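## Task

Take plate K83 out of plate nest N1 and set it on the block of real-time cycler Q1, lying flat within the block's locators, with its well A1 in the block corner labelled A1. Close Q1's lid using the LID key. Q1 is free-standing and must finish in its original position and orientation. Press START on Q1; the run has to still be active at the end, and an active run counts against you if anything you needed to fix is still wrong. Anything held in place only by the robot at the end is not done. Finally release and back the grippers away; contact with START or Q1's housing is still treated as clear.

## Robot and tools

Robot: two six-joint arms, left_arm and right_arm, each with a two-finger gripper. The names do not refer to image sides. The idle arm may be parked out of the way. Each arm's base may be tilted; any mounting plates and the metal frame behind the arms are fixed obstacles, counted as part of the arm on their side in "too close" messages.

Scene frame: origin on the table top midway between the arms, +x out over the table, +z up, left_arm on the +y side. Gripper fingers point along the gripper's +z and close along its y axis. The reported end_effector_position (metres) is the point between the finger pads, roughly 1 cm behind the tips; end_effector_quat_wxyz is its orientation. Printed hand positions can be off, more so at long reach.

Labelled items: well A1 sits at the labelled short end, in the corner farther from the labelled long side. Q1's top front keys, left to right when facing it: LID, CLEAR, START, STOP. LID toggles the lid; LID and START are ignored while the lid is mid-travel. If the lid hits something it stops and the lamp goes red; then only CLEAR works, which frees and reopens the lid. A blue lamp means a run is active. Q1 is loose, so do not shove it.

Tool execute_actions, argument "actions": a list holding zero or one item. Empty list: just report the current state. A motion item: {"rows": [...], "steps": n}, n from 1 to 15 (default 15), each step 1/30 s. Each row is one flat list of 14 numbers covering both arms: left_arm waist, shoulder, elbow, wrist pitch, wrist yaw, wrist roll, opening, then right_arm in the same seven-number order. The six joint values are absolute target angles in radians (same form as Joint positions), not offsets. Stated ranges per arm: waist -2.880 to 2.880, shoulder 0.000 to 3.142, elbow 0.000 to 3.019, wrist pitch -1.693 to 1.571, wrist yaw -1.571 to 1.571, wrist roll -2.094 to 2.094. True ends may differ by up to 0.019 rad. A call is rejected (nothing sent) if a target exceeds an end by more than 0.019 rad and is farther out than the current angle; targets past the real end are clipped, and "joint sent to its limit" may be reported, possibly about an earlier action. Opening is an absolute value from -1 (closed) to +1 (fully open). One row per step; if fewer rows than steps, the last row repeats. A wait item: {"steps": n} with n up to 300, no new command; it returns after n steps counted from the previous result. Optional "pictures": false omits camera images (default includes them).

Motion limits: each step, the target sent to a joint stays within a lead of its measured angle: waist 0.264, shoulder 0.32, elbow 0.276, wrist pitch 0.33, wrist yaw 0.186, wrist roll 0.522 rad. If targets would move the gripper over 70 mm from where it is, all that arm's targets are scaled back. Far moves therefore take several calls. Moves of a few mm may produce no motion. Between calls, the arms keep heading for the last row sent until they settle or a step is HELD; then a new action is needed to go further. Fingers still in motion keep moving.

Result lines: the state line gives each gripper's pose as above. Joint positions / Joint velocities: per arm, six joints (rad, rad/s) then finger-pad gap (m, m/s; 0.094 m is fully open). grip_measured is the measured opening on the command scale; each gripper may read off by about 1 mm, consistently within a scene. To hold something, command about 0.03 below grip_measured for a firm grip, less for a lighter one. Pad force tops out near 50 to 62 N (lower on some grippers, and lower on parts thinner than about 2 mm). "joint command not followed" means the clearance check altered or blocked joint targets on some steps; the rest of the row still ran. HELD marks steps where the row was not (fully) sent. MOTOR HOT appears at 85 °C; at 100 °C an OVER-TEMPERATURE FAULT drops that arm, so avoid holding loads for long, including while thinking.

Tool zoom_image: {"camera": one of cam_head_left, cam_head_right, cam_left_wrist, cam_right_wrist, "region": [x0, y0, x1, y1]} in pixels of that camera's latest 504x504 image, origin top-left, at most 504 by 504. Head cameras are pinhole with radial distortion; wrist cameras are fisheye.

Tool finished_scene: {"scene": number of the current scene}. Answering without a tool call ends everything.

Avoid: dropping or knocking anything off the table, slips, slams, hard hits or very hard pushes, the arms colliding or pressing on each other, and moving Q1. Loose objects may occasionally get a brief external push, so check before finishing.

Each tool is called after "Emit:" as name(argument=value, ...), one argument or row to a line, values as JSON.

## Session

Emit:
execute_actions(
  actions=[],
)

Scene clock: 0.00 s of 10800.00 s.
left_arm: end_effector_position=(+0.6260, +0.4249, +0.1966) grip_measured=+1.000 end_effector_quat_wxyz=(-0.218, +0.661, -0.682, -0.223) | right_arm: end_effector_position=(+0.1625, -0.2216, +0.2105) grip_measured=+1.000 end_effector_quat_wxyz=(-0.002, +0.770, -0.630, +0.104)
Joint positions: left_arm=[ 0.041  2.034  1.955 -1.463 -0.634 -1.494  0.094] | right_arm=[ 0.624  0.647  0.75  -1.584  0.188 -1.319  0.094]
Joint velocities: left_arm=[ 0.005 -0.024  0.002  0.002 -0.037 -0.037  0.   ] | right_arm=[-0.005 -0.005 -0.012  0.007  0.007 -0.007  0.   ]

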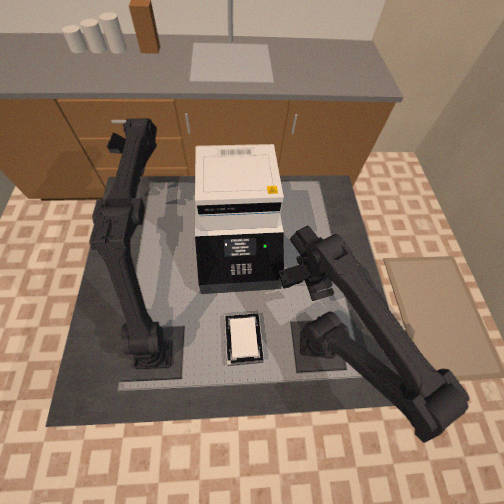

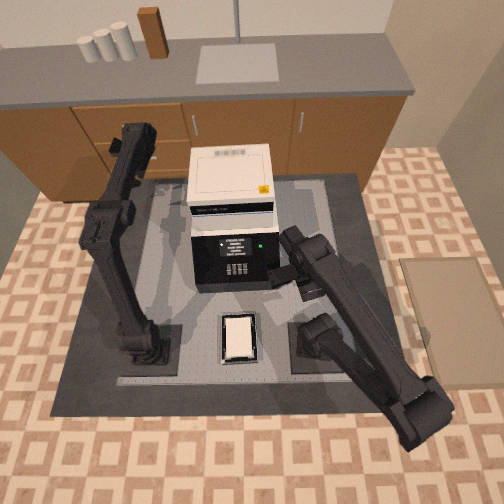

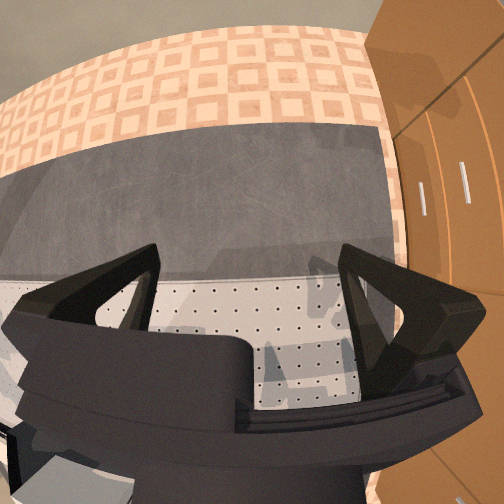

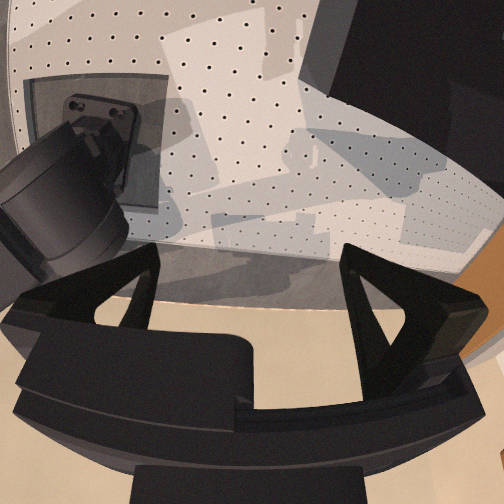

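Emit:
zoom_image(
  camera="cam_head_left",
  region=[170, 130, 330, 300],
)

Emit:
zoom_image(
  camera="cam_head_left",
  region=[200, 290, 300, 390],
)

Region (170, 130, 330, 300) of cam_head_left's 504x504 image, scaled by 2.965, with more detail than that image has; it fills the left 474 columns of this view, and the rest is white.

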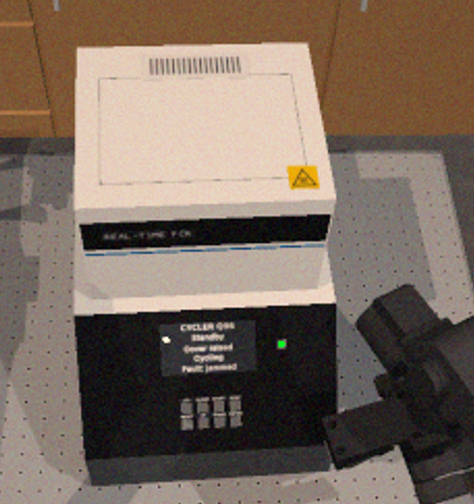

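Region (200, 290, 300, 390) of cam_head_left's 504x504 image, scaled by 5.040, with more detail than that image has.

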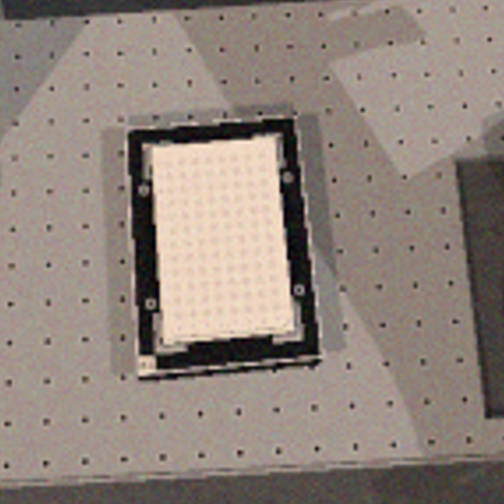

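Emit:
execute_actions(
  actions=[
    {"rows":[[0.041,2.034,1.955,-1.463,0,-1.494,1,0.624,0.647,0.75,-1.584,0,-1.319,1]]},
  ],
  pictures=false,
)

Emit:
execute_actions(
  actions=[
    {"steps":30},
  ],
  pictures=false,
)

Emit:
execute_actions(
  actions=[
    {"rows":[[0.041,2.034,1.955,-0.9,0,-1.494,1,0,0.647,0.75,-1.584,0,-1.319,1]]},
  ],
  pictures=false,
)

Emit:
execute_actions(
  actions=[
    {"steps":30},
  ],
  pictures=false,
)

Emit:
execute_actions(
  actions=[
    {"rows":[[0.041,1.5,1.955,-0.9,0,-1.494,1,0,0.647,1.2,-1.584,0,-1.319,1]]},
  ],
  pictures=false,
)

Emit:
execute_actions(
  actions=[
    {"steps":30},
  ],
  pictures=false,
)

Scene clock: 9.87 s of 10800.00 s.
left_arm: end_effector_position=(+0.6298, +0.3241, +0.1620) grip_measured=+1.000 end_effector_quat_wxyz=(-0.011, +0.693, -0.721, +0.008) | right_arm: end_effector_position=(+0.1487, -0.1932, +0.2075) grip_measured=+1.000 end_effector_quat_wxyz=(-0.041, +0.775, -0.630, +0.020)
Joint positions: left_arm=[ 0.042  2.034  1.952 -1.463 -0.003 -1.494  0.094] | right_arm=[ 0.623  0.647  0.75  -1.584  0.002 -1.319  0.094]
Joint velocities: left_arm=[-0.005 -0.015 -0.012 -0.007 -0.022 -0.022  0.   ] | right_arm=[ 0.005 -0.005 -0.017  0.002  0.051 -0.007  0.   ]
Steps of this call (steps 1 to 90: nothing new was sent; then 6.37 s passed at rest; steps 91 to 105: all 15 steps of this action). Readings (joint positions):
91: left_arm=[0.042 2.034 1.955 -1.463 -0.541 -1.494] | right_arm=[0.622 0.647 0.750 -1.584 0.095 -1.319]
92: left_arm=[0.043 2.033 1.955 -1.463 -0.436 -1.494] | right_arm=[0.623 0.647 0.750 -1.584 0.035 -1.319]
94: left_arm=[0.044 2.034 1.953 -1.463 -0.228 -1.494] | right_arm=[0.623 0.647 0.750 -1.584 0.006 -1.319]
98: left_arm=[0.042 2.034 1.952 -1.463 -0.008 -1.494] | right_arm=[0.623 0.647 0.750 -1.584 0.002 -1.319]
105: the state above

Scene clock: 10.87 s of 10800.00 s.
left_arm: end_effector_position=(+0.6298, +0.3241, +0.1620) grip_measured=+1.000 end_effector_quat_wxyz=(-0.011, +0.693, -0.721, +0.008) | right_arm: end_effector_position=(+0.1487, -0.1932, +0.2075) grip_measured=+1.000 end_effector_quat_wxyz=(-0.041, +0.775, -0.630, +0.020)
Joint positions: left_arm=[ 0.042  2.034  1.952 -1.463 -0.003 -1.494  0.094] | right_arm=[ 0.623  0.647  0.75  -1.584  0.002 -1.319  0.094]
Joint velocities: left_arm=[-0.005  0.005 -0.002  0.007 -0.022  0.022  0.   ] | right_arm=[-0.005  0.005 -0.002 -0.002 -0.007  0.066  0.   ]
Steps of this call (steps 1 to 15: the robot went on to your last target; steps 16 to 30: nothing new was sent). Readings (joint positions):
1: left_arm=[0.042 2.034 1.952 -1.463 -0.003 -1.494] | right_arm=[0.623 0.647 0.750 -1.584 0.002 -1.319]
2: left_arm=[0.042 2.034 1.952 -1.463 -0.003 -1.494] | right_arm=[0.623 0.647 0.750 -1.584 0.002 -1.319]
4: left_arm=[0.042 2.034 1.952 -1.463 -0.003 -1.494] | right_arm=[0.623 0.647 0.750 -1.584 0.002 -1.319]
8: left_arm=[0.042 2.034 1.952 -1.463 -0.003 -1.494] | right_arm=[0.623 0.647 0.750 -1.584 0.002 -1.319]
30: the state above
All arms were judged still, so your last target was given up. Only a new action makes them travel on or press farther. Fingers that are still opening or closing keep moving.

Scene clock: 11.37 s of 10800.00 s.
left_arm: end_effector_position=(+0.7529, +0.3286, +0.1930) grip_measured=+1.000 end_effector_quat_wxyz=(-0.204, +0.667, -0.693, +0.181) | right_arm: end_effector_position=(+0.1625, -0.2938, +0.2075) grip_measured=+1.000 end_effector_quat_wxyz=(+0.032, -0.540, +0.840, -0.031)
Joint positions: left_arm=[ 0.042  2.037  1.943 -0.925 -0.003 -1.494  0.094] | right_arm=[-0.013  0.647  0.75  -1.584  0.002 -1.319  0.094]
Joint velocities: left_arm=[ 0.005 -0.015 -0.007 -0.007 -0.051  0.007  0.   ] | right_arm=[ 0.005  0.015 -0.017  0.012 -0.037 -0.051  0.   ]
Steps of this call (steps 1 to 15: all 15 steps of this action). Readings (joint positions):
1: left_arm=[0.042 2.032 1.945 -1.406 -0.003 -1.494] | right_arm=[0.596 0.647 0.750 -1.584 -0.005 -1.319]
2: left_arm=[0.042 2.032 1.944 -1.304 -0.003 -1.494] | right_arm=[0.526 0.647 0.750 -1.584 -0.005 -1.319]
4: left_arm=[0.042 2.037 1.943 -1.096 -0.003 -1.494] | right_arm=[0.342 0.647 0.750 -1.584 -0.003 -1.319]
8: left_arm=[0.042 2.037 1.943 -0.933 -0.003 -1.494] | right_arm=[0.009 0.647 0.750 -1.584 0.003 -1.319]
15: the state above

Scene clock: 12.37 s of 10800.00 s.
left_arm: end_effector_position=(+0.7529, +0.3286, +0.1930) grip_measured=+1.000 end_effector_quat_wxyz=(-0.204, +0.667, -0.693, +0.181) | right_arm: end_effector_position=(+0.1625, -0.2937, +0.2075) grip_measured=+1.000 end_effector_quat_wxyz=(+0.032, -0.540, +0.840, -0.031)
Joint positions: left_arm=[ 0.042  2.037  1.943 -0.925 -0.003 -1.494  0.094] | right_arm=[-0.012  0.647  0.75  -1.584  0.002 -1.319  0.094]
Joint velocities: left_arm=[-0.015 -0.005 -0.007  0.002  0.007  0.066  0.   ] | right_arm=[-0.015 -0.015  0.012 -0.017  0.037 -0.037  0.   ]
Steps of this call (steps 1 to 15: the robot went on to your last target; steps 16 to 30: nothing new was sent). Readings (joint positions):
1: left_arm=[0.042 2.037 1.943 -0.925 -0.003 -1.494] | right_arm=[-0.012 0.647 0.750 -1.584 0.002 -1.319]
2: left_arm=[0.042 2.037 1.943 -0.925 -0.003 -1.494] | right_arm=[-0.012 0.647 0.750 -1.584 0.002 -1.319]
4: left_arm=[0.042 2.037 1.943 -0.925 -0.003 -1.494] | right_arm=[-0.012 0.647 0.750 -1.584 0.002 -1.319]
8: left_arm=[0.042 2.037 1.943 -0.925 -0.003 -1.494] | right_arm=[-0.012 0.647 0.750 -1.584 0.002 -1.319]
30: the state above
All arms were judged still, so your last target was given up. Only a new action makes them travel on or press farther. Fingers that are still opening or closing keep moving.

Scene clock: 12.87 s of 10800.00 s.
left_arm: end_effector_position=(+0.7207, +0.3274, +0.3437) grip_measured=+1.000 end_effector_quat_wxyz=(-0.276, +0.644, -0.670, +0.245) | right_arm: end_effector_position=(+0.2087, -0.3020, +0.4000) grip_measured=+1.000 end_effector_quat_wxyz=(+0.195, -0.521, +0.811, -0.182)
Joint positions: left_arm=[ 0.042  1.821  1.931 -0.925 -0.003 -1.494  0.094] | right_arm=[-0.012  0.638  1.191 -1.584  0.002 -1.319  0.094]
Joint velocities: left_arm=[-0.005 -0.64  -0.012  0.002 -0.007  0.037  0.   ] | right_arm=[-0.005 -0.005  0.007 -0.017 -0.051  0.051  0.   ]
Steps of this call (steps 1 to 15: all 15 steps of this action). Readings (joint positions):
1: left_arm=[0.042 2.033 1.942 -0.925 -0.003 -1.494] | right_arm=[-0.012 0.647 0.760 -1.584 0.002 -1.319]
2: left_arm=[0.042 2.028 1.938 -0.925 -0.003 -1.494] | right_arm=[-0.012 0.649 0.782 -1.584 0.002 -1.319]
4: left_arm=[0.042 2.010 1.932 -0.925 -0.003 -1.494] | right_arm=[-0.012 0.649 0.854 -1.584 0.002 -1.319]
8: left_arm=[0.042 1.956 1.931 -0.925 -0.003 -1.494] | right_arm=[-0.012 0.649 1.032 -1.584 0.002 -1.319]
15: the state above

Scene clock: 13.87 s of 10800.00 s.
left_arm: end_effector_position=(+0.6160, +0.3235, +0.5581) grip_measured=+1.000 end_effector_quat_wxyz=(-0.385, +0.595, -0.618, +0.342) | right_arm: end_effector_position=(+0.2089, -0.3020, +0.3999) grip_measured=+1.000 end_effector_quat_wxyz=(+0.194, -0.521, +0.811, -0.181)
Joint positions: left_arm=[ 0.042  1.497  1.931 -0.925 -0.003 -1.494  0.094] | right_arm=[-0.012  0.639  1.191 -1.584  0.002 -1.319  0.094]
Joint velocities: left_arm=[-0.005 -0.005  0.002  0.007  0.007  0.022  0.   ] | right_arm=[-0.005 -0.005  0.007 -0.007 -0.051 -0.022  0.   ]
Steps of this call (steps 1 to 30: the robot went on to your last target). Readings (joint positions):
1: left_arm=[0.042 1.799 1.931 -0.925 -0.003 -1.494] | right_arm=[-0.012 0.639 1.191 -1.584 0.002 -1.319]
2: left_arm=[0.042 1.777 1.931 -0.925 -0.003 -1.494] | right_arm=[-0.012 0.639 1.191 -1.584 0.002 -1.319]
4: left_arm=[0.042 1.731 1.931 -0.925 -0.003 -1.494] | right_arm=[-0.012 0.639 1.191 -1.584 0.002 -1.319]
8: left_arm=[0.042 1.637 1.931 -0.925 -0.003 -1.494] | right_arm=[-0.012 0.639 1.191 -1.584 0.002 -1.319]
30: the state above
All arms were judged still, so your last target was given up. Only a new action makes them travel on or press farther. Fingers that are still opening or closing keep moving.

Emit:
execute_actions(
  actions=[
    {"rows":[[0.041,1.25,1.282,-1.6,0,-1.055,1,-0.6,0.64,1.0,-1.584,0,-1.319,1]]},
  ],
  pictures=false,
)

Emit:
execute_actions(
  actions=[
    {"steps":20},
  ],
  pictures=false,
)

Emit:
execute_actions(
  actions=[
    {"rows":[[-0.3,1.1,1.2,-1.6,0,-1.055,1,-0.6,0.64,1.0,-1.584,0,-1.319,1]]},
  ],
  pictures=false,
)

Emit:
execute_actions(
  actions=[
    {"rows":[[-1.055,1.1,1.2,-1.6,0,-1.055,1,-0.6,0.64,1.0,-1.584,0,-1.319,1]]},
  ],
  pictures=false,
)

Emit:
execute_actions(
  actions=[
    {"rows":[[-1.055,1.25,1.282,-1.6,0,-1.055,1,-0.6,0.64,1.0,-1.584,0,-1.319,1]]},
  ],
)

Scene clock: 31.50 s of 10800.00 s.
left_arm: end_effector_position=(+0.3438, +0.3134, +0.2650) grip_measured=+1.000 end_effector_quat_wxyz=(-0.003, -0.547, +0.837, +0.003) | right_arm: end_effector_position=(+0.1445, -0.4051, +0.3017) grip_measured=+1.000 end_effector_quat_wxyz=(+0.077, -0.264, +0.952, -0.136)
Joint positions: left_arm=[ 0.042  1.265  1.262 -1.575 -0.002 -1.121  0.094] | right_arm=[-0.613  0.652  0.975 -1.581  0.002 -1.319  0.094]
Joint velocities: left_arm=[-0.015  0.063 -0.374 -0.33   0.037  0.374  0.   ] | right_arm=[ 0.015 -0.015 -0.017  0.002  0.139 -0.007  0.   ]
Steps of this call (steps 1 to 90: nothing new was sent; then 14.13 s passed at rest; steps 91 to 105: all 15 steps of this action). Readings (joint positions):
91: left_arm=[0.042 1.486 1.909 -0.943 -0.003 -1.456] | right_arm=[-0.033 0.638 1.173 -1.581 -0.005 -1.319]
92: left_arm=[0.042 1.458 1.861 -0.988 -0.003 -1.416] | right_arm=[-0.088 0.630 1.139 -1.581 -0.005 -1.319]
94: left_arm=[0.042 1.396 1.750 -1.093 -0.003 -1.349] | right_arm=[-0.250 0.625 1.051 -1.581 -0.004 -1.319]
98: left_arm=[0.042 1.301 1.544 -1.296 -0.003 -1.258] | right_arm=[-0.585 0.651 0.975 -1.581 0.003 -1.319]
105: the state above

Scene clock: 32.17 s of 10800.00 s.
left_arm: end_effector_position=(+0.3394, +0.3132, +0.2628) grip_measured=+1.000 end_effector_quat_wxyz=(-0.010, -0.524, +0.852, +0.007) | right_arm: end_effector_position=(+0.1446, -0.4049, +0.3017) grip_measured=+1.000 end_effector_quat_wxyz=(+0.077, -0.265, +0.952, -0.136)
Joint positions: left_arm=[ 0.042  1.264  1.255 -1.586 -0.002 -1.066  0.094] | right_arm=[-0.612  0.651  0.975 -1.581  0.002 -1.319  0.094]
Joint velocities: left_arm=[-0.015 -0.015  0.012 -0.007 -0.037  0.095  0.   ] | right_arm=[-0.005 -0.005 -0.007  0.002 -0.022 -0.007  0.   ]
Steps of this call (steps 1 to 20: the robot went on to your last target). Readings (joint positions):
1: left_arm=[0.042 1.267 1.255 -1.583 -0.002 -1.110] | right_arm=[-0.612 0.651 0.975 -1.581 0.002 -1.319]
2: left_arm=[0.042 1.268 1.255 -1.585 -0.002 -1.101] | right_arm=[-0.612 0.651 0.975 -1.581 0.002 -1.319]
4: left_arm=[0.042 1.265 1.255 -1.585 -0.002 -1.088] | right_arm=[-0.612 0.651 0.975 -1.581 0.002 -1.319]
8: left_arm=[0.042 1.264 1.255 -1.586 -0.002 -1.075] | right_arm=[-0.612 0.651 0.975 -1.581 0.002 -1.319]
20: the state above

Scene clock: 32.67 s of 10800.00 s.
left_arm: end_effector_position=(+0.2855, +0.2045, +0.2944) grip_measured=+1.000 end_effector_quat_wxyz=(+0.036, -0.366, +0.929, -0.031) | right_arm: end_effector_position=(+0.1446, -0.4049, +0.3017) grip_measured=+1.000 end_effector_quat_wxyz=(+0.077, -0.265, +0.952, -0.136)
Joint positions: left_arm=[-0.308  1.089  1.198 -1.586  0.003 -1.063  0.094] | right_arm=[-0.612  0.651  0.975 -1.581  0.002 -1.319  0.094]
Joint velocities: left_arm=[ 0.044  0.015 -0.012 -0.002 -0.037 -0.066  0.   ] | right_arm=[-0.005 -0.015 -0.007 -0.012 -0.022 -0.066  0.   ]
Steps of this call (steps 1 to 15: all 15 steps of this action). Readings (joint positions):
1: left_arm=[0.027 1.257 1.249 -1.586 -0.008 -1.066] | right_arm=[-0.612 0.651 0.975 -1.581 0.002 -1.319]
2: left_arm=[-0.005 1.243 1.235 -1.586 -0.009 -1.066] | right_arm=[-0.612 0.651 0.975 -1.581 0.002 -1.319]
4: left_arm=[-0.114 1.203 1.210 -1.586 -0.008 -1.066] | right_arm=[-0.612 0.651 0.975 -1.581 0.002 -1.319]
8: left_arm=[-0.323 1.123 1.198 -1.586 0.005 -1.064] | right_arm=[-0.612 0.651 0.975 -1.581 0.002 -1.319]
15: the state above

Scene clock: 33.17 s of 10800.00 s.
left_arm: end_effector_position=(+0.1344, +0.0233, +0.2899) grip_measured=+1.000 end_effector_quat_wxyz=(+0.016, +0.014, +0.999, -0.036) | right_arm: end_effector_position=(+0.1446, -0.4049, +0.3017) grip_measured=+1.000 end_effector_quat_wxyz=(+0.077, -0.265, +0.952, -0.136)
Joint positions: left_arm=[-1.085  1.104  1.198 -1.586  0.005 -1.061  0.094] | right_arm=[-0.612  0.651  0.975 -1.581  0.002 -1.319  0.094]
Joint velocities: left_arm=[ 0.269 -0.015  0.007 -0.012 -0.051 -0.007  0.   ] | right_arm=[-0.015 -0.005 -0.012  0.002  0.051  0.007  0.   ]
Steps of this call (steps 1 to 15: all 15 steps of this action). Readings (joint positions):
1: left_arm=[-0.327 1.089 1.198 -1.586 -0.008 -1.063] | right_arm=[-0.612 0.651 0.975 -1.581 0.002 -1.319]
2: left_arm=[-0.377 1.090 1.198 -1.586 -0.009 -1.063] | right_arm=[-0.612 0.651 0.975 -1.581 0.002 -1.319]
4: left_arm=[-0.525 1.092 1.198 -1.586 -0.008 -1.063] | right_arm=[-0.612 0.651 0.975 -1.581 0.002 -1.319]
8: left_arm=[-0.869 1.101 1.198 -1.586 -0.003 -1.063] | right_arm=[-0.612 0.651 0.975 -1.581 0.002 -1.319]
15: the state above

Scene clock: 33.67 s of 10800.00 s.
left_arm: end_effector_position=(+0.1578, -0.0016, +0.2586) grip_measured=+1.000 end_effector_quat_wxyz=(-0.011, +0.002, +1.000, +0.018) | right_arm: end_effector_position=(+0.1446, -0.4049, +0.3017) grip_measured=+1.000 end_effector_quat_wxyz=(+0.077, -0.265, +0.952, -0.136)
Joint positions: left_arm=[-1.06   1.267  1.246 -1.593  0.002 -1.061  0.094] | right_arm=[-0.612  0.651  0.975 -1.581  0.002 -1.319  0.094]
Joint velocities: left_arm=[-0.015 -0.034 -0.007 -0.002 -0.051 -0.051  0.   ] | right_arm=[-0.005  0.005 -0.017  0.007  0.007 -0.066  0.   ]
Steps of this call (steps 1 to 15: all 15 steps of this action). Readings (joint positions):
1: left_arm=[-1.077 1.115 1.203 -1.589 0.004 -1.061] | right_arm=[-0.612 0.651 0.975 -1.581 0.002 -1.319]
2: left_arm=[-1.069 1.134 1.218 -1.593 0.003 -1.061] | right_arm=[-0.612 0.651 0.975 -1.581 0.002 -1.319]
4: left_arm=[-1.061 1.190 1.243 -1.593 0.002 -1.061] | right_arm=[-0.612 0.651 0.975 -1.581 0.002 -1.319]
8: left_arm=[-1.060 1.268 1.246 -1.593 0.002 -1.061] | right_arm=[-0.612 0.651 0.975 -1.581 0.002 -1.319]
15: the state above

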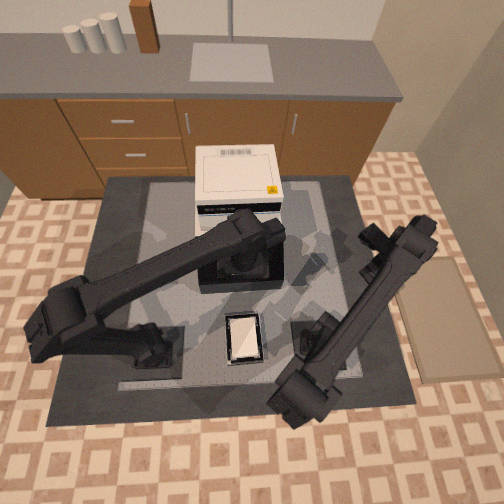

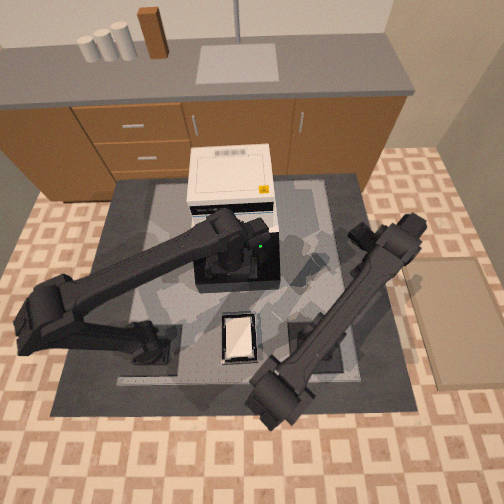

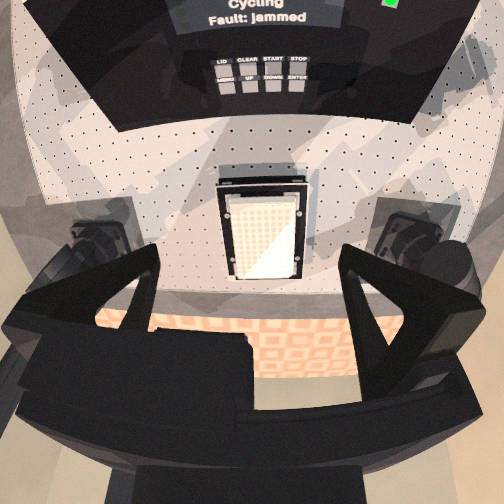

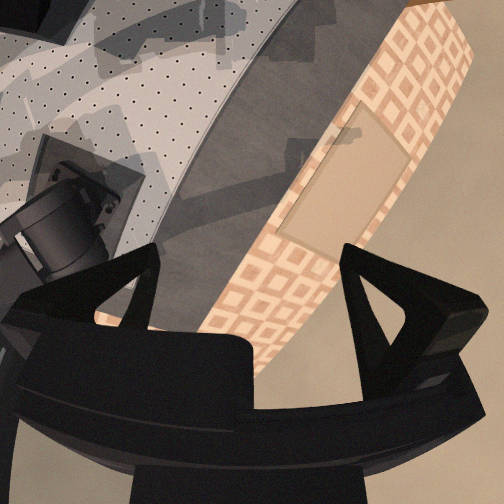

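Emit:
execute_actions(
  actions=[
    {"rows":[[-0.86,1.28,1.28,-1.54,0,-0.88,-1,-0.6,0.64,1.0,-1.584,0,-1.319,1]]},
  ],
)

Scene clock: 38.03 s of 10800.00 s.
left_arm: end_effector_position=(+0.2234, +0.0324, +0.2568) grip_measured=-0.987 end_effector_quat_wxyz=(-0.003, -0.020, +1.000, +0.005) | right_arm: end_effector_position=(+0.1446, -0.4049, +0.3017) grip_measured=+1.000 end_effector_quat_wxyz=(+0.077, -0.265, +0.952, -0.136)
Joint positions: left_arm=[-0.853  1.272  1.246 -1.556 -0.002 -0.896  0.001] | right_arm=[-0.612  0.651  0.975 -1.581  0.002 -1.319  0.094]
Joint velocities: left_arm=[-0.024 -0.005 -0.002  0.012 -0.007  0.022 -0.   ] | right_arm=[-0.015 -0.005 -0.012  0.017  0.022 -0.022  0.   ]
Steps of this call (steps 1 to 15: the robot went on to your last target; steps 16 to 90: nothing new was sent; then 0.87 s passed at rest; steps 91 to 105: all 15 steps of this action). Readings (joint positions):
91: left_arm=[-1.045 1.267 1.246 -1.587 0.008 -1.033] | right_arm=[-0.612 0.651 0.975 -1.581 0.002 -1.319]
92: left_arm=[-1.012 1.267 1.246 -1.576 0.009 -1.003] | right_arm=[-0.612 0.651 0.975 -1.581 0.002 -1.319]
94: left_arm=[-0.918 1.269 1.246 -1.561 0.004 -0.962] | right_arm=[-0.612 0.651 0.975 -1.581 0.002 -1.319]
98: left_arm=[-0.832 1.272 1.246 -1.556 -0.002 -0.921] | right_arm=[-0.612 0.651 0.975 -1.581 0.002 -1.319]
105: the state above

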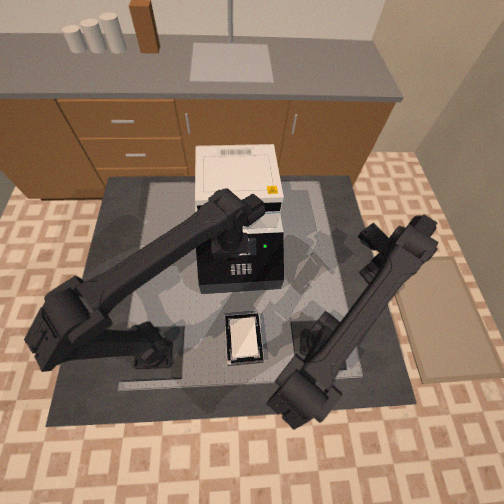

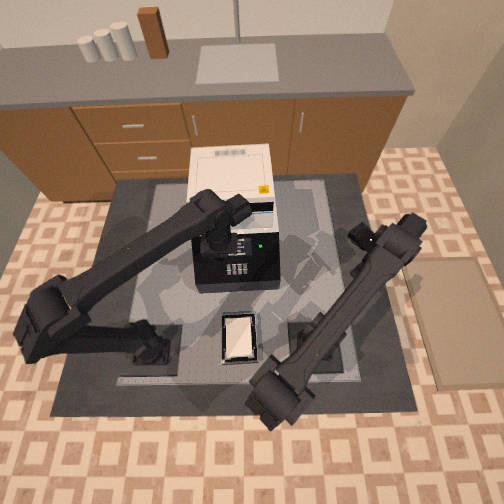

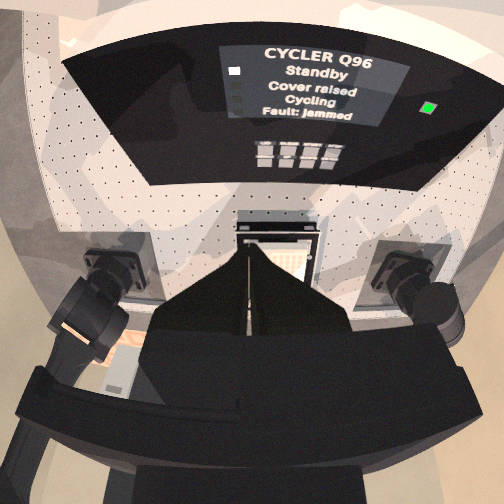

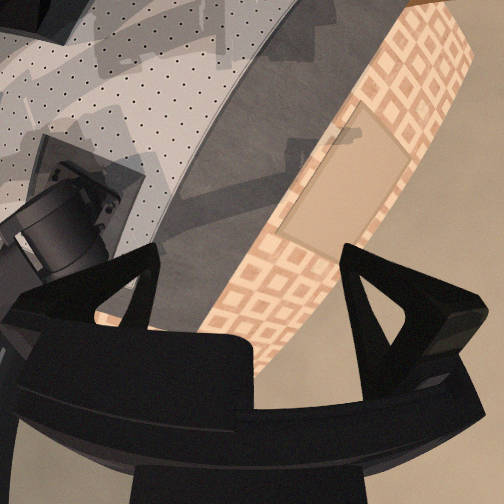

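Emit:
execute_actions(
  actions=[
    {"rows":[[-0.803,1.365,1.165,-1.345,0,-0.83,-1,-0.6,0.64,1.0,-1.584,0,-1.319,1]]},
  ],
)

Scene clock: 42.10 s of 10800.00 s.
left_arm: end_effector_position=(+0.2491, +0.0225, +0.1843) grip_measured=-0.987 end_effector_quat_wxyz=(-0.012, -0.014, +1.000, +0.010) | right_arm: end_effector_position=(+0.1446, -0.4049, +0.3017) grip_measured=+1.000 end_effector_quat_wxyz=(+0.077, -0.265, +0.952, -0.136)
Joint positions: left_arm=[-0.815  1.374  1.149 -1.377  0.005 -0.848  0.001] | right_arm=[-0.612  0.651  0.975 -1.581  0.002 -1.319  0.094]
Joint velocities: left_arm=[-0.005 -0.005 -0.007 -0.017  0.051 -0.022  0.   ] | right_arm=[ 0.005 -0.024  0.002 -0.002 -0.037 -0.022  0.   ]
Steps of this call (steps 1 to 15: the robot went on to your last target; steps 16 to 90: nothing new was sent; then 0.57 s passed at rest; steps 91 to 105: all 15 steps of this action). Readings (joint positions):
91: left_arm=[-0.850 1.275 1.235 -1.521 -0.002 -0.883] | right_arm=[-0.612 0.651 0.975 -1.581 0.002 -1.319]
92: left_arm=[-0.843 1.278 1.218 -1.463 -0.002 -0.874] | right_arm=[-0.612 0.651 0.975 -1.581 0.002 -1.319]
94: left_arm=[-0.825 1.310 1.188 -1.395 -0.002 -0.862] | right_arm=[-0.612 0.651 0.975 -1.581 0.002 -1.319]
98: left_arm=[-0.815 1.368 1.153 -1.377 0.004 -0.852] | right_arm=[-0.612 0.651 0.975 -1.581 0.002 -1.319]
105: the state above

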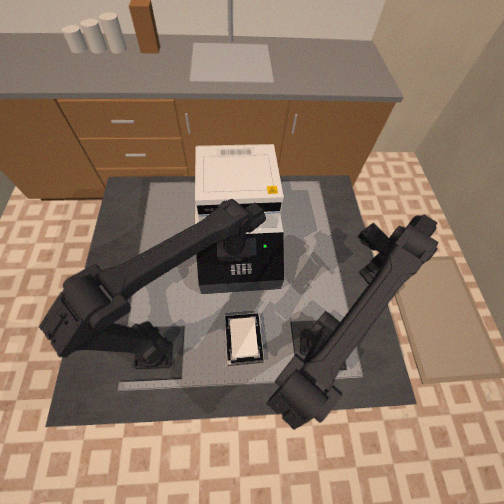

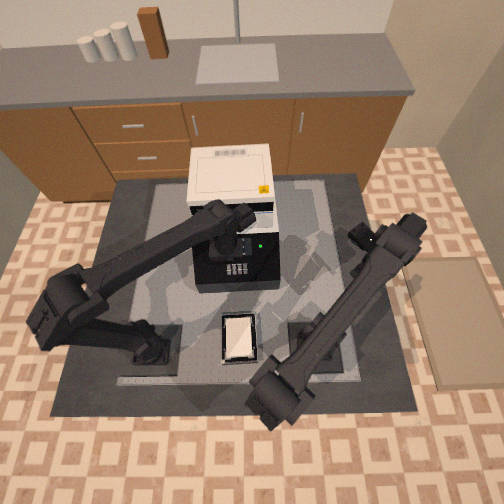

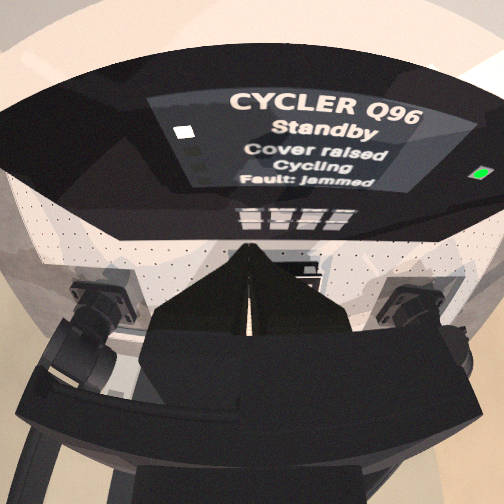

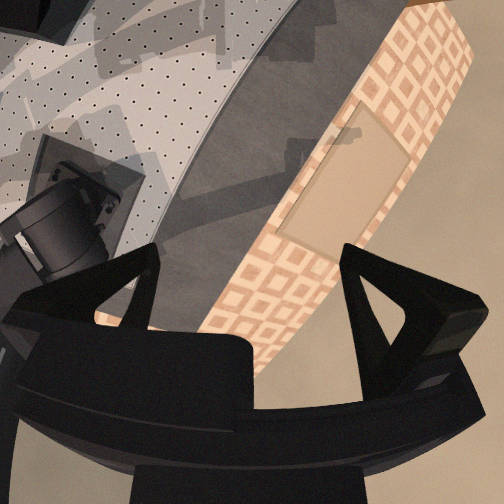

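Emit:
execute_actions(
  actions=[
    {"rows":[[-0.803,1.375,1.11,-1.26,0,-0.83,-1,-0.6,0.64,1.0,-1.584,0,-1.319,1],[-0.803,1.375,1.11,-1.26,0,-0.83,-1,-0.6,0.64,1.0,-1.584,0,-1.319,1],[-0.803,1.375,1.11,-1.26,0,-0.83,-1,-0.6,0.64,1.0,-1.584,0,-1.319,1],[-0.803,1.38,1.075,-1.22,0,-0.83,-1,-0.6,0.64,1.0,-1.584,0,-1.319,1]]},
  ],
)

Scene clock: 47.47 s of 10800.00 s.
left_arm: end_effector_position=(+0.2524, +0.0192, +0.1549) grip_measured=-0.987 end_effector_quat_wxyz=(+0.005, -0.011, +1.000, -0.009) | right_arm: end_effector_position=(+0.1446, -0.4049, +0.3017) grip_measured=+1.000 end_effector_quat_wxyz=(+0.077, -0.265, +0.952, -0.136)
Joint positions: left_arm=[-0.815  1.374  1.07  -1.247  0.004 -0.842  0.001] | right_arm=[-0.612  0.651  0.975 -1.581  0.002 -1.319  0.094]
Joint velocities: left_arm=[-0.005 -0.015  0.002  0.002 -0.022  0.007  0.   ] | right_arm=[ 0.005 -0.005 -0.017  0.002 -0.022  0.066  0.   ]
Steps of this call (steps 1 to 15: the robot went on to your last target; steps 16 to 90: nothing new was sent; then 1.87 s passed at rest; steps 91 to 105: all 15 steps of this action). Readings (joint positions):
91: left_arm=[-0.816 1.372 1.142 -1.360 0.005 -0.848] | right_arm=[-0.612 0.651 0.975 -1.581 0.002 -1.319]
92: left_arm=[-0.816 1.368 1.130 -1.336 0.005 -0.848] | right_arm=[-0.612 0.651 0.975 -1.581 0.002 -1.319]
94: left_arm=[-0.816 1.367 1.107 -1.299 0.005 -0.847] | right_arm=[-0.612 0.651 0.975 -1.581 0.002 -1.319]
98: left_arm=[-0.815 1.373 1.071 -1.249 0.004 -0.843] | right_arm=[-0.612 0.651 0.975 -1.581 0.002 -1.319]
105: the state above

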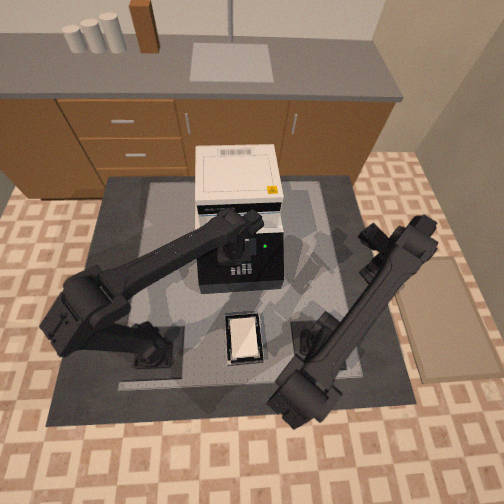

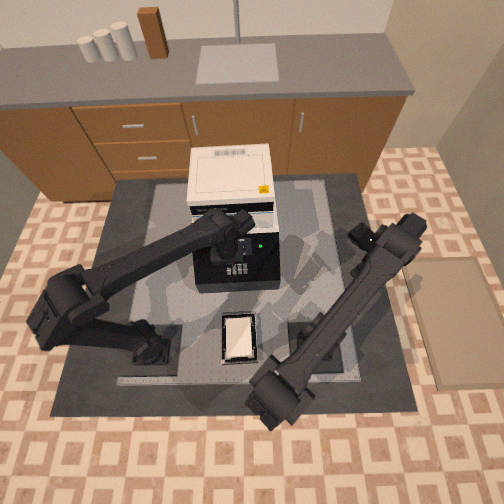

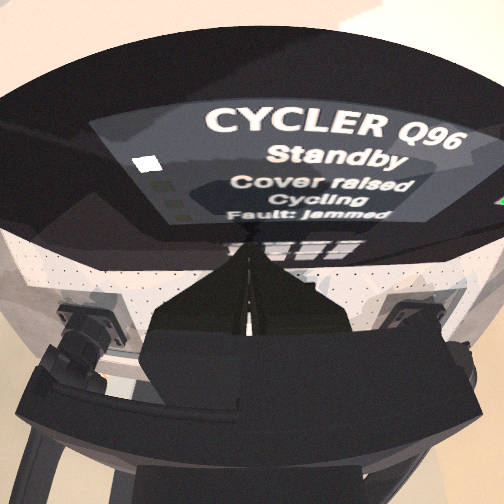

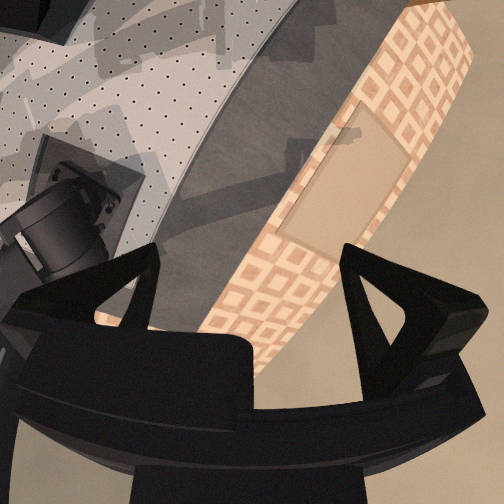

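Emit:
execute_actions(
  actions=[
    {"rows":[[-0.803,1.38,1.075,-1.28,0,-0.83,-1,-0.6,0.64,1.0,-1.584,0,-1.319,1]],"steps":10},
  ],
)

Emit:
zoom_image(
  camera="cam_head_left",
  region=[200, 230, 280, 300],
)

Scene clock: 49.57 s of 10800.00 s.
left_arm: end_effector_position=(+0.2500, +0.0226, +0.1549) grip_measured=-0.987 end_effector_quat_wxyz=(-0.000, -0.011, +1.000, -0.002) | right_arm: end_effector_position=(+0.1446, -0.4049, +0.3017) grip_measured=+1.000 end_effector_quat_wxyz=(+0.077, -0.265, +0.952, -0.136)
Joint positions: left_arm=[-0.814  1.374  1.07  -1.264  0.004 -0.841  0.001] | right_arm=[-0.612  0.651  0.975 -1.581  0.002 -1.319  0.094]
Joint velocities: left_arm=[ 0.005 -0.015 -0.012  0.002  0.007 -0.066  0.001] | right_arm=[-0.005 -0.015 -0.002  0.017 -0.007  0.125  0.   ]
Steps of this call (steps 1 to 15: the robot went on to your last target; steps 16 to 53: nothing new was sent; steps 54 to 63: all 10 steps of this action). Readings (joint positions):
54: left_arm=[-0.815 1.374 1.070 -1.251 0.004 -0.842] | right_arm=[-0.612 0.651 0.975 -1.581 0.002 -1.319]
55: left_arm=[-0.814 1.374 1.070 -1.255 0.004 -0.842] | right_arm=[-0.612 0.651 0.975 -1.581 0.002 -1.319]
57: left_arm=[-0.814 1.374 1.070 -1.261 0.004 -0.841] | right_arm=[-0.612 0.651 0.975 -1.581 0.002 -1.319]
61: left_arm=[-0.814 1.374 1.070 -1.264 0.004 -0.841] | right_arm=[-0.612 0.651 0.975 -1.581 0.002 -1.319]
63: the state above

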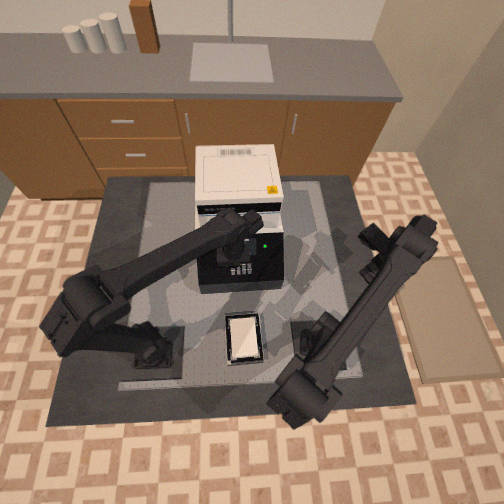

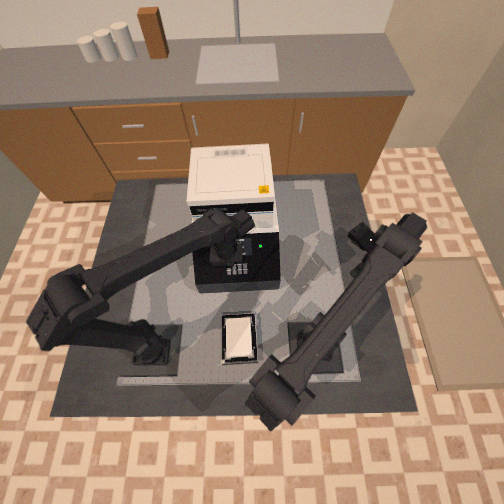

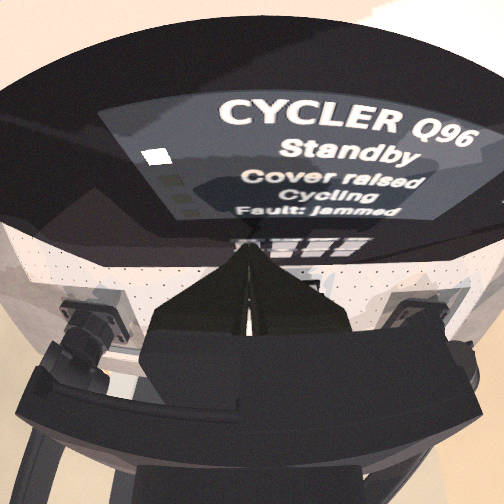

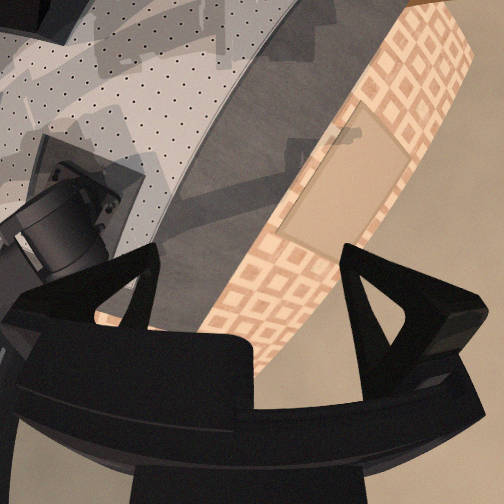

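Region (200, 230, 280, 300) of cam_head_left's 504x504 image, scaled by 6.300, with more detail than that image has; it fills the top 441 rows of this view, and the rest is white.

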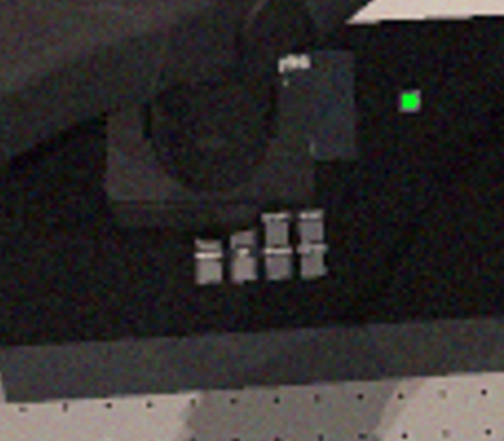

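Emit:
execute_actions(
  actions=[
    {"rows":[[-0.84,1.38,1.075,-1.28,0,-0.84,-1,-0.6,0.64,1.0,-1.584,0,-1.319,1],[-0.84,1.38,1.075,-1.28,0,-0.84,-1,-0.6,0.64,1.0,-1.584,0,-1.319,1],[-0.84,1.38,1.075,-1.28,0,-0.84,-1,-0.6,0.64,1.0,-1.584,0,-1.319,1],[-0.84,1.38,1.075,-1.28,0,-0.84,-1,-0.6,0.64,1.0,-1.584,0,-1.319,1],[-0.84,1.38,1.045,-1.21,0,-0.84,-1,-0.6,0.64,1.0,-1.584,0,-1.319,1]]},
  ],
)

Scene clock: 53.63 s of 10800.00 s.
left_arm: end_effector_position=(+0.2442, +0.0173, +0.1480) grip_measured=-0.987 end_effector_quat_wxyz=(+0.003, -0.001, +1.000, -0.005) | right_arm: end_effector_position=(+0.1446, -0.4049, +0.3017) grip_measured=+1.000 end_effector_quat_wxyz=(+0.077, -0.265, +0.952, -0.136)
Joint positions: left_arm=[-0.835  1.375  1.051 -1.236  0.003 -0.841  0.001] | right_arm=[-0.612  0.651  0.975 -1.581  0.002 -1.319  0.094]
Joint velocities: left_arm=[ 0.005 -0.005 -0.007  0.007 -0.022  0.051 -0.001] | right_arm=[-0.005  0.024  0.002 -0.012  0.022 -0.007  0.   ]
Steps of this call (steps 1 to 15: the robot went on to your last target; steps 16 to 90: nothing new was sent; then 0.57 s passed at rest; steps 91 to 105: all 15 steps of this action). Readings (joint positions):
91: left_arm=[-0.815 1.374 1.070 -1.264 0.003 -0.841] | right_arm=[-0.612 0.651 0.975 -1.581 0.002 -1.319]
92: left_arm=[-0.817 1.374 1.070 -1.264 0.003 -0.841] | right_arm=[-0.612 0.651 0.975 -1.581 0.002 -1.319]
94: left_arm=[-0.825 1.374 1.070 -1.264 0.003 -0.841] | right_arm=[-0.612 0.651 0.975 -1.581 0.002 -1.319]
98: left_arm=[-0.833 1.375 1.052 -1.236 0.003 -0.841] | right_arm=[-0.612 0.651 0.975 -1.581 0.002 -1.319]
105: the state above

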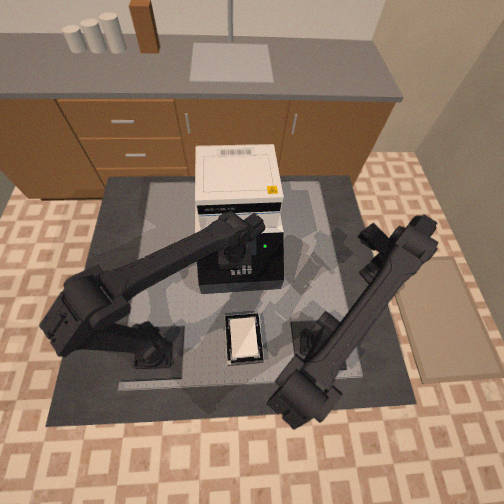

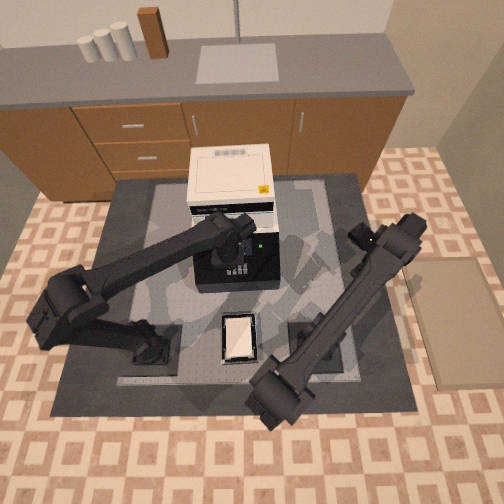

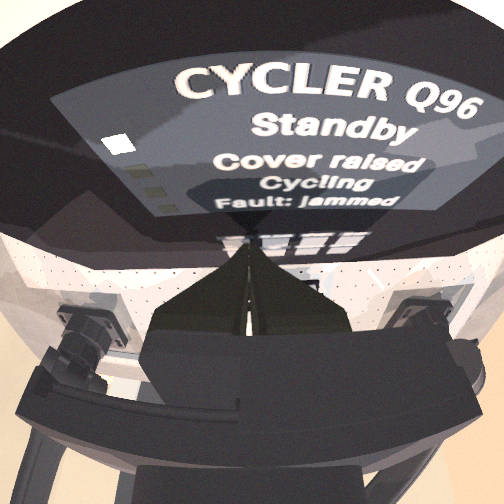

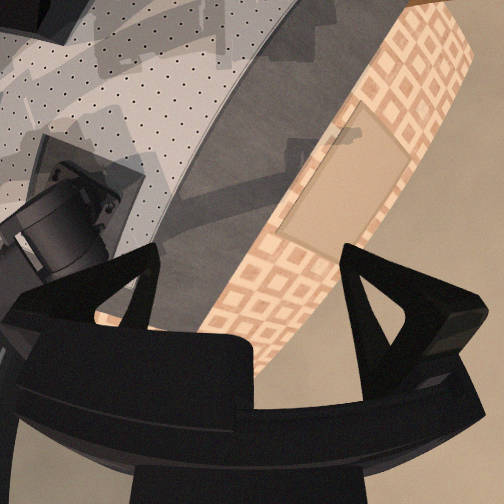

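Elbow down gives +y, −x, −z: good.

Emit:
execute_actions(
  actions=[
    {"rows":[[-0.835,1.38,1.02,-1.21,0,-0.84,-1,-0.6,0.64,1.0,-1.584,0,-1.319,1]],"steps":12},
  ],
)

Scene clock: 55.70 s of 10800.00 s.
left_arm: end_effector_position=(+0.2402, +0.0198, +0.1437) grip_measured=-0.987 end_effector_quat_wxyz=(-0.003, -0.000, +1.000, -0.004) | right_arm: end_effector_position=(+0.1446, -0.4049, +0.3017) grip_measured=+1.000 end_effector_quat_wxyz=(+0.077, -0.265, +0.952, -0.136)
Joint positions: left_arm=[-0.835  1.373  1.037 -1.234  0.009 -0.841  0.001] | right_arm=[-0.612  0.651  0.975 -1.581  0.002 -1.319  0.094]
Joint velocities: left_arm=[-0.015 -0.005  0.002  0.012  0.037 -0.037  0.001] | right_arm=[ 0.005 -0.015 -0.007 -0.002  0.007 -0.037  0.   ]
Steps of this call (steps 1 to 15: the robot went on to your last target; steps 16 to 50: nothing new was sent; steps 51 to 62: all 12 steps of this action). Readings (joint positions):
51: left_arm=[-0.835 1.375 1.048 -1.234 0.003 -0.841] | right_arm=[-0.612 0.651 0.975 -1.581 0.002 -1.319]
52: left_arm=[-0.835 1.374 1.045 -1.234 0.006 -0.841] | right_arm=[-0.612 0.651 0.975 -1.581 0.002 -1.319]
54: left_arm=[-0.835 1.373 1.039 -1.234 0.009 -0.841] | right_arm=[-0.612 0.651 0.975 -1.581 0.002 -1.319]
58: left_arm=[-0.835 1.373 1.037 -1.234 0.009 -0.841] | right_arm=[-0.612 0.651 0.975 -1.581 0.002 -1.319]
62: the state above

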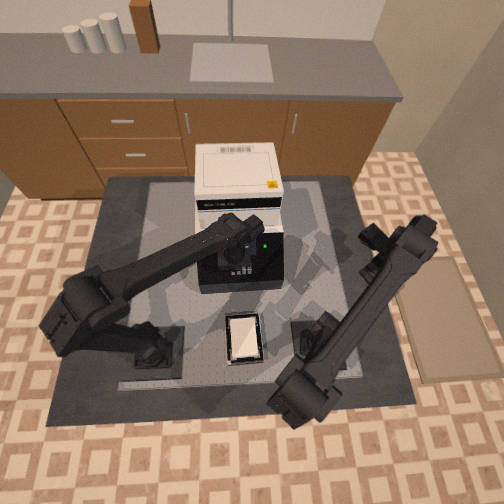

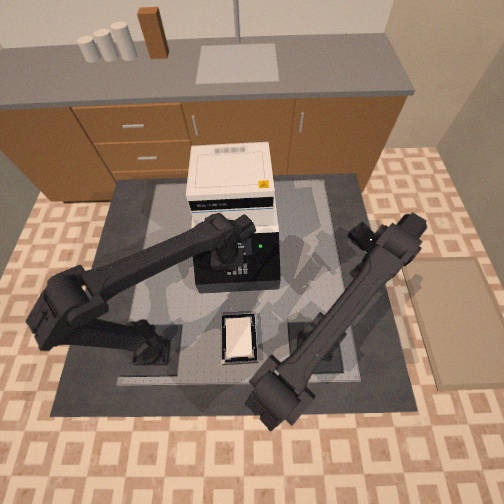

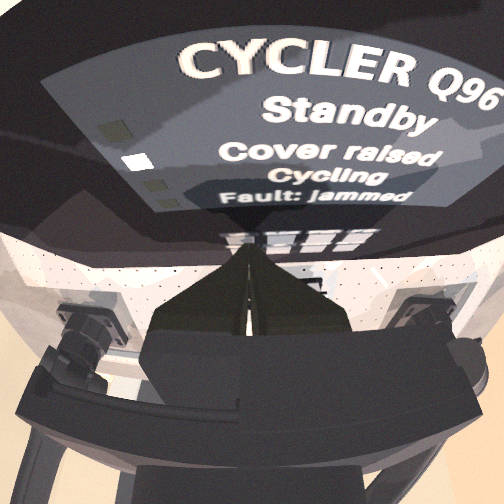

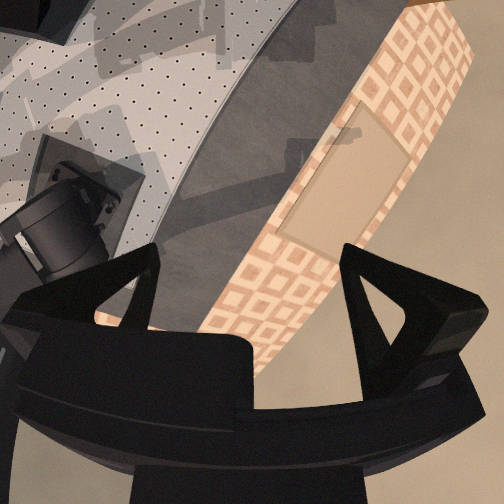

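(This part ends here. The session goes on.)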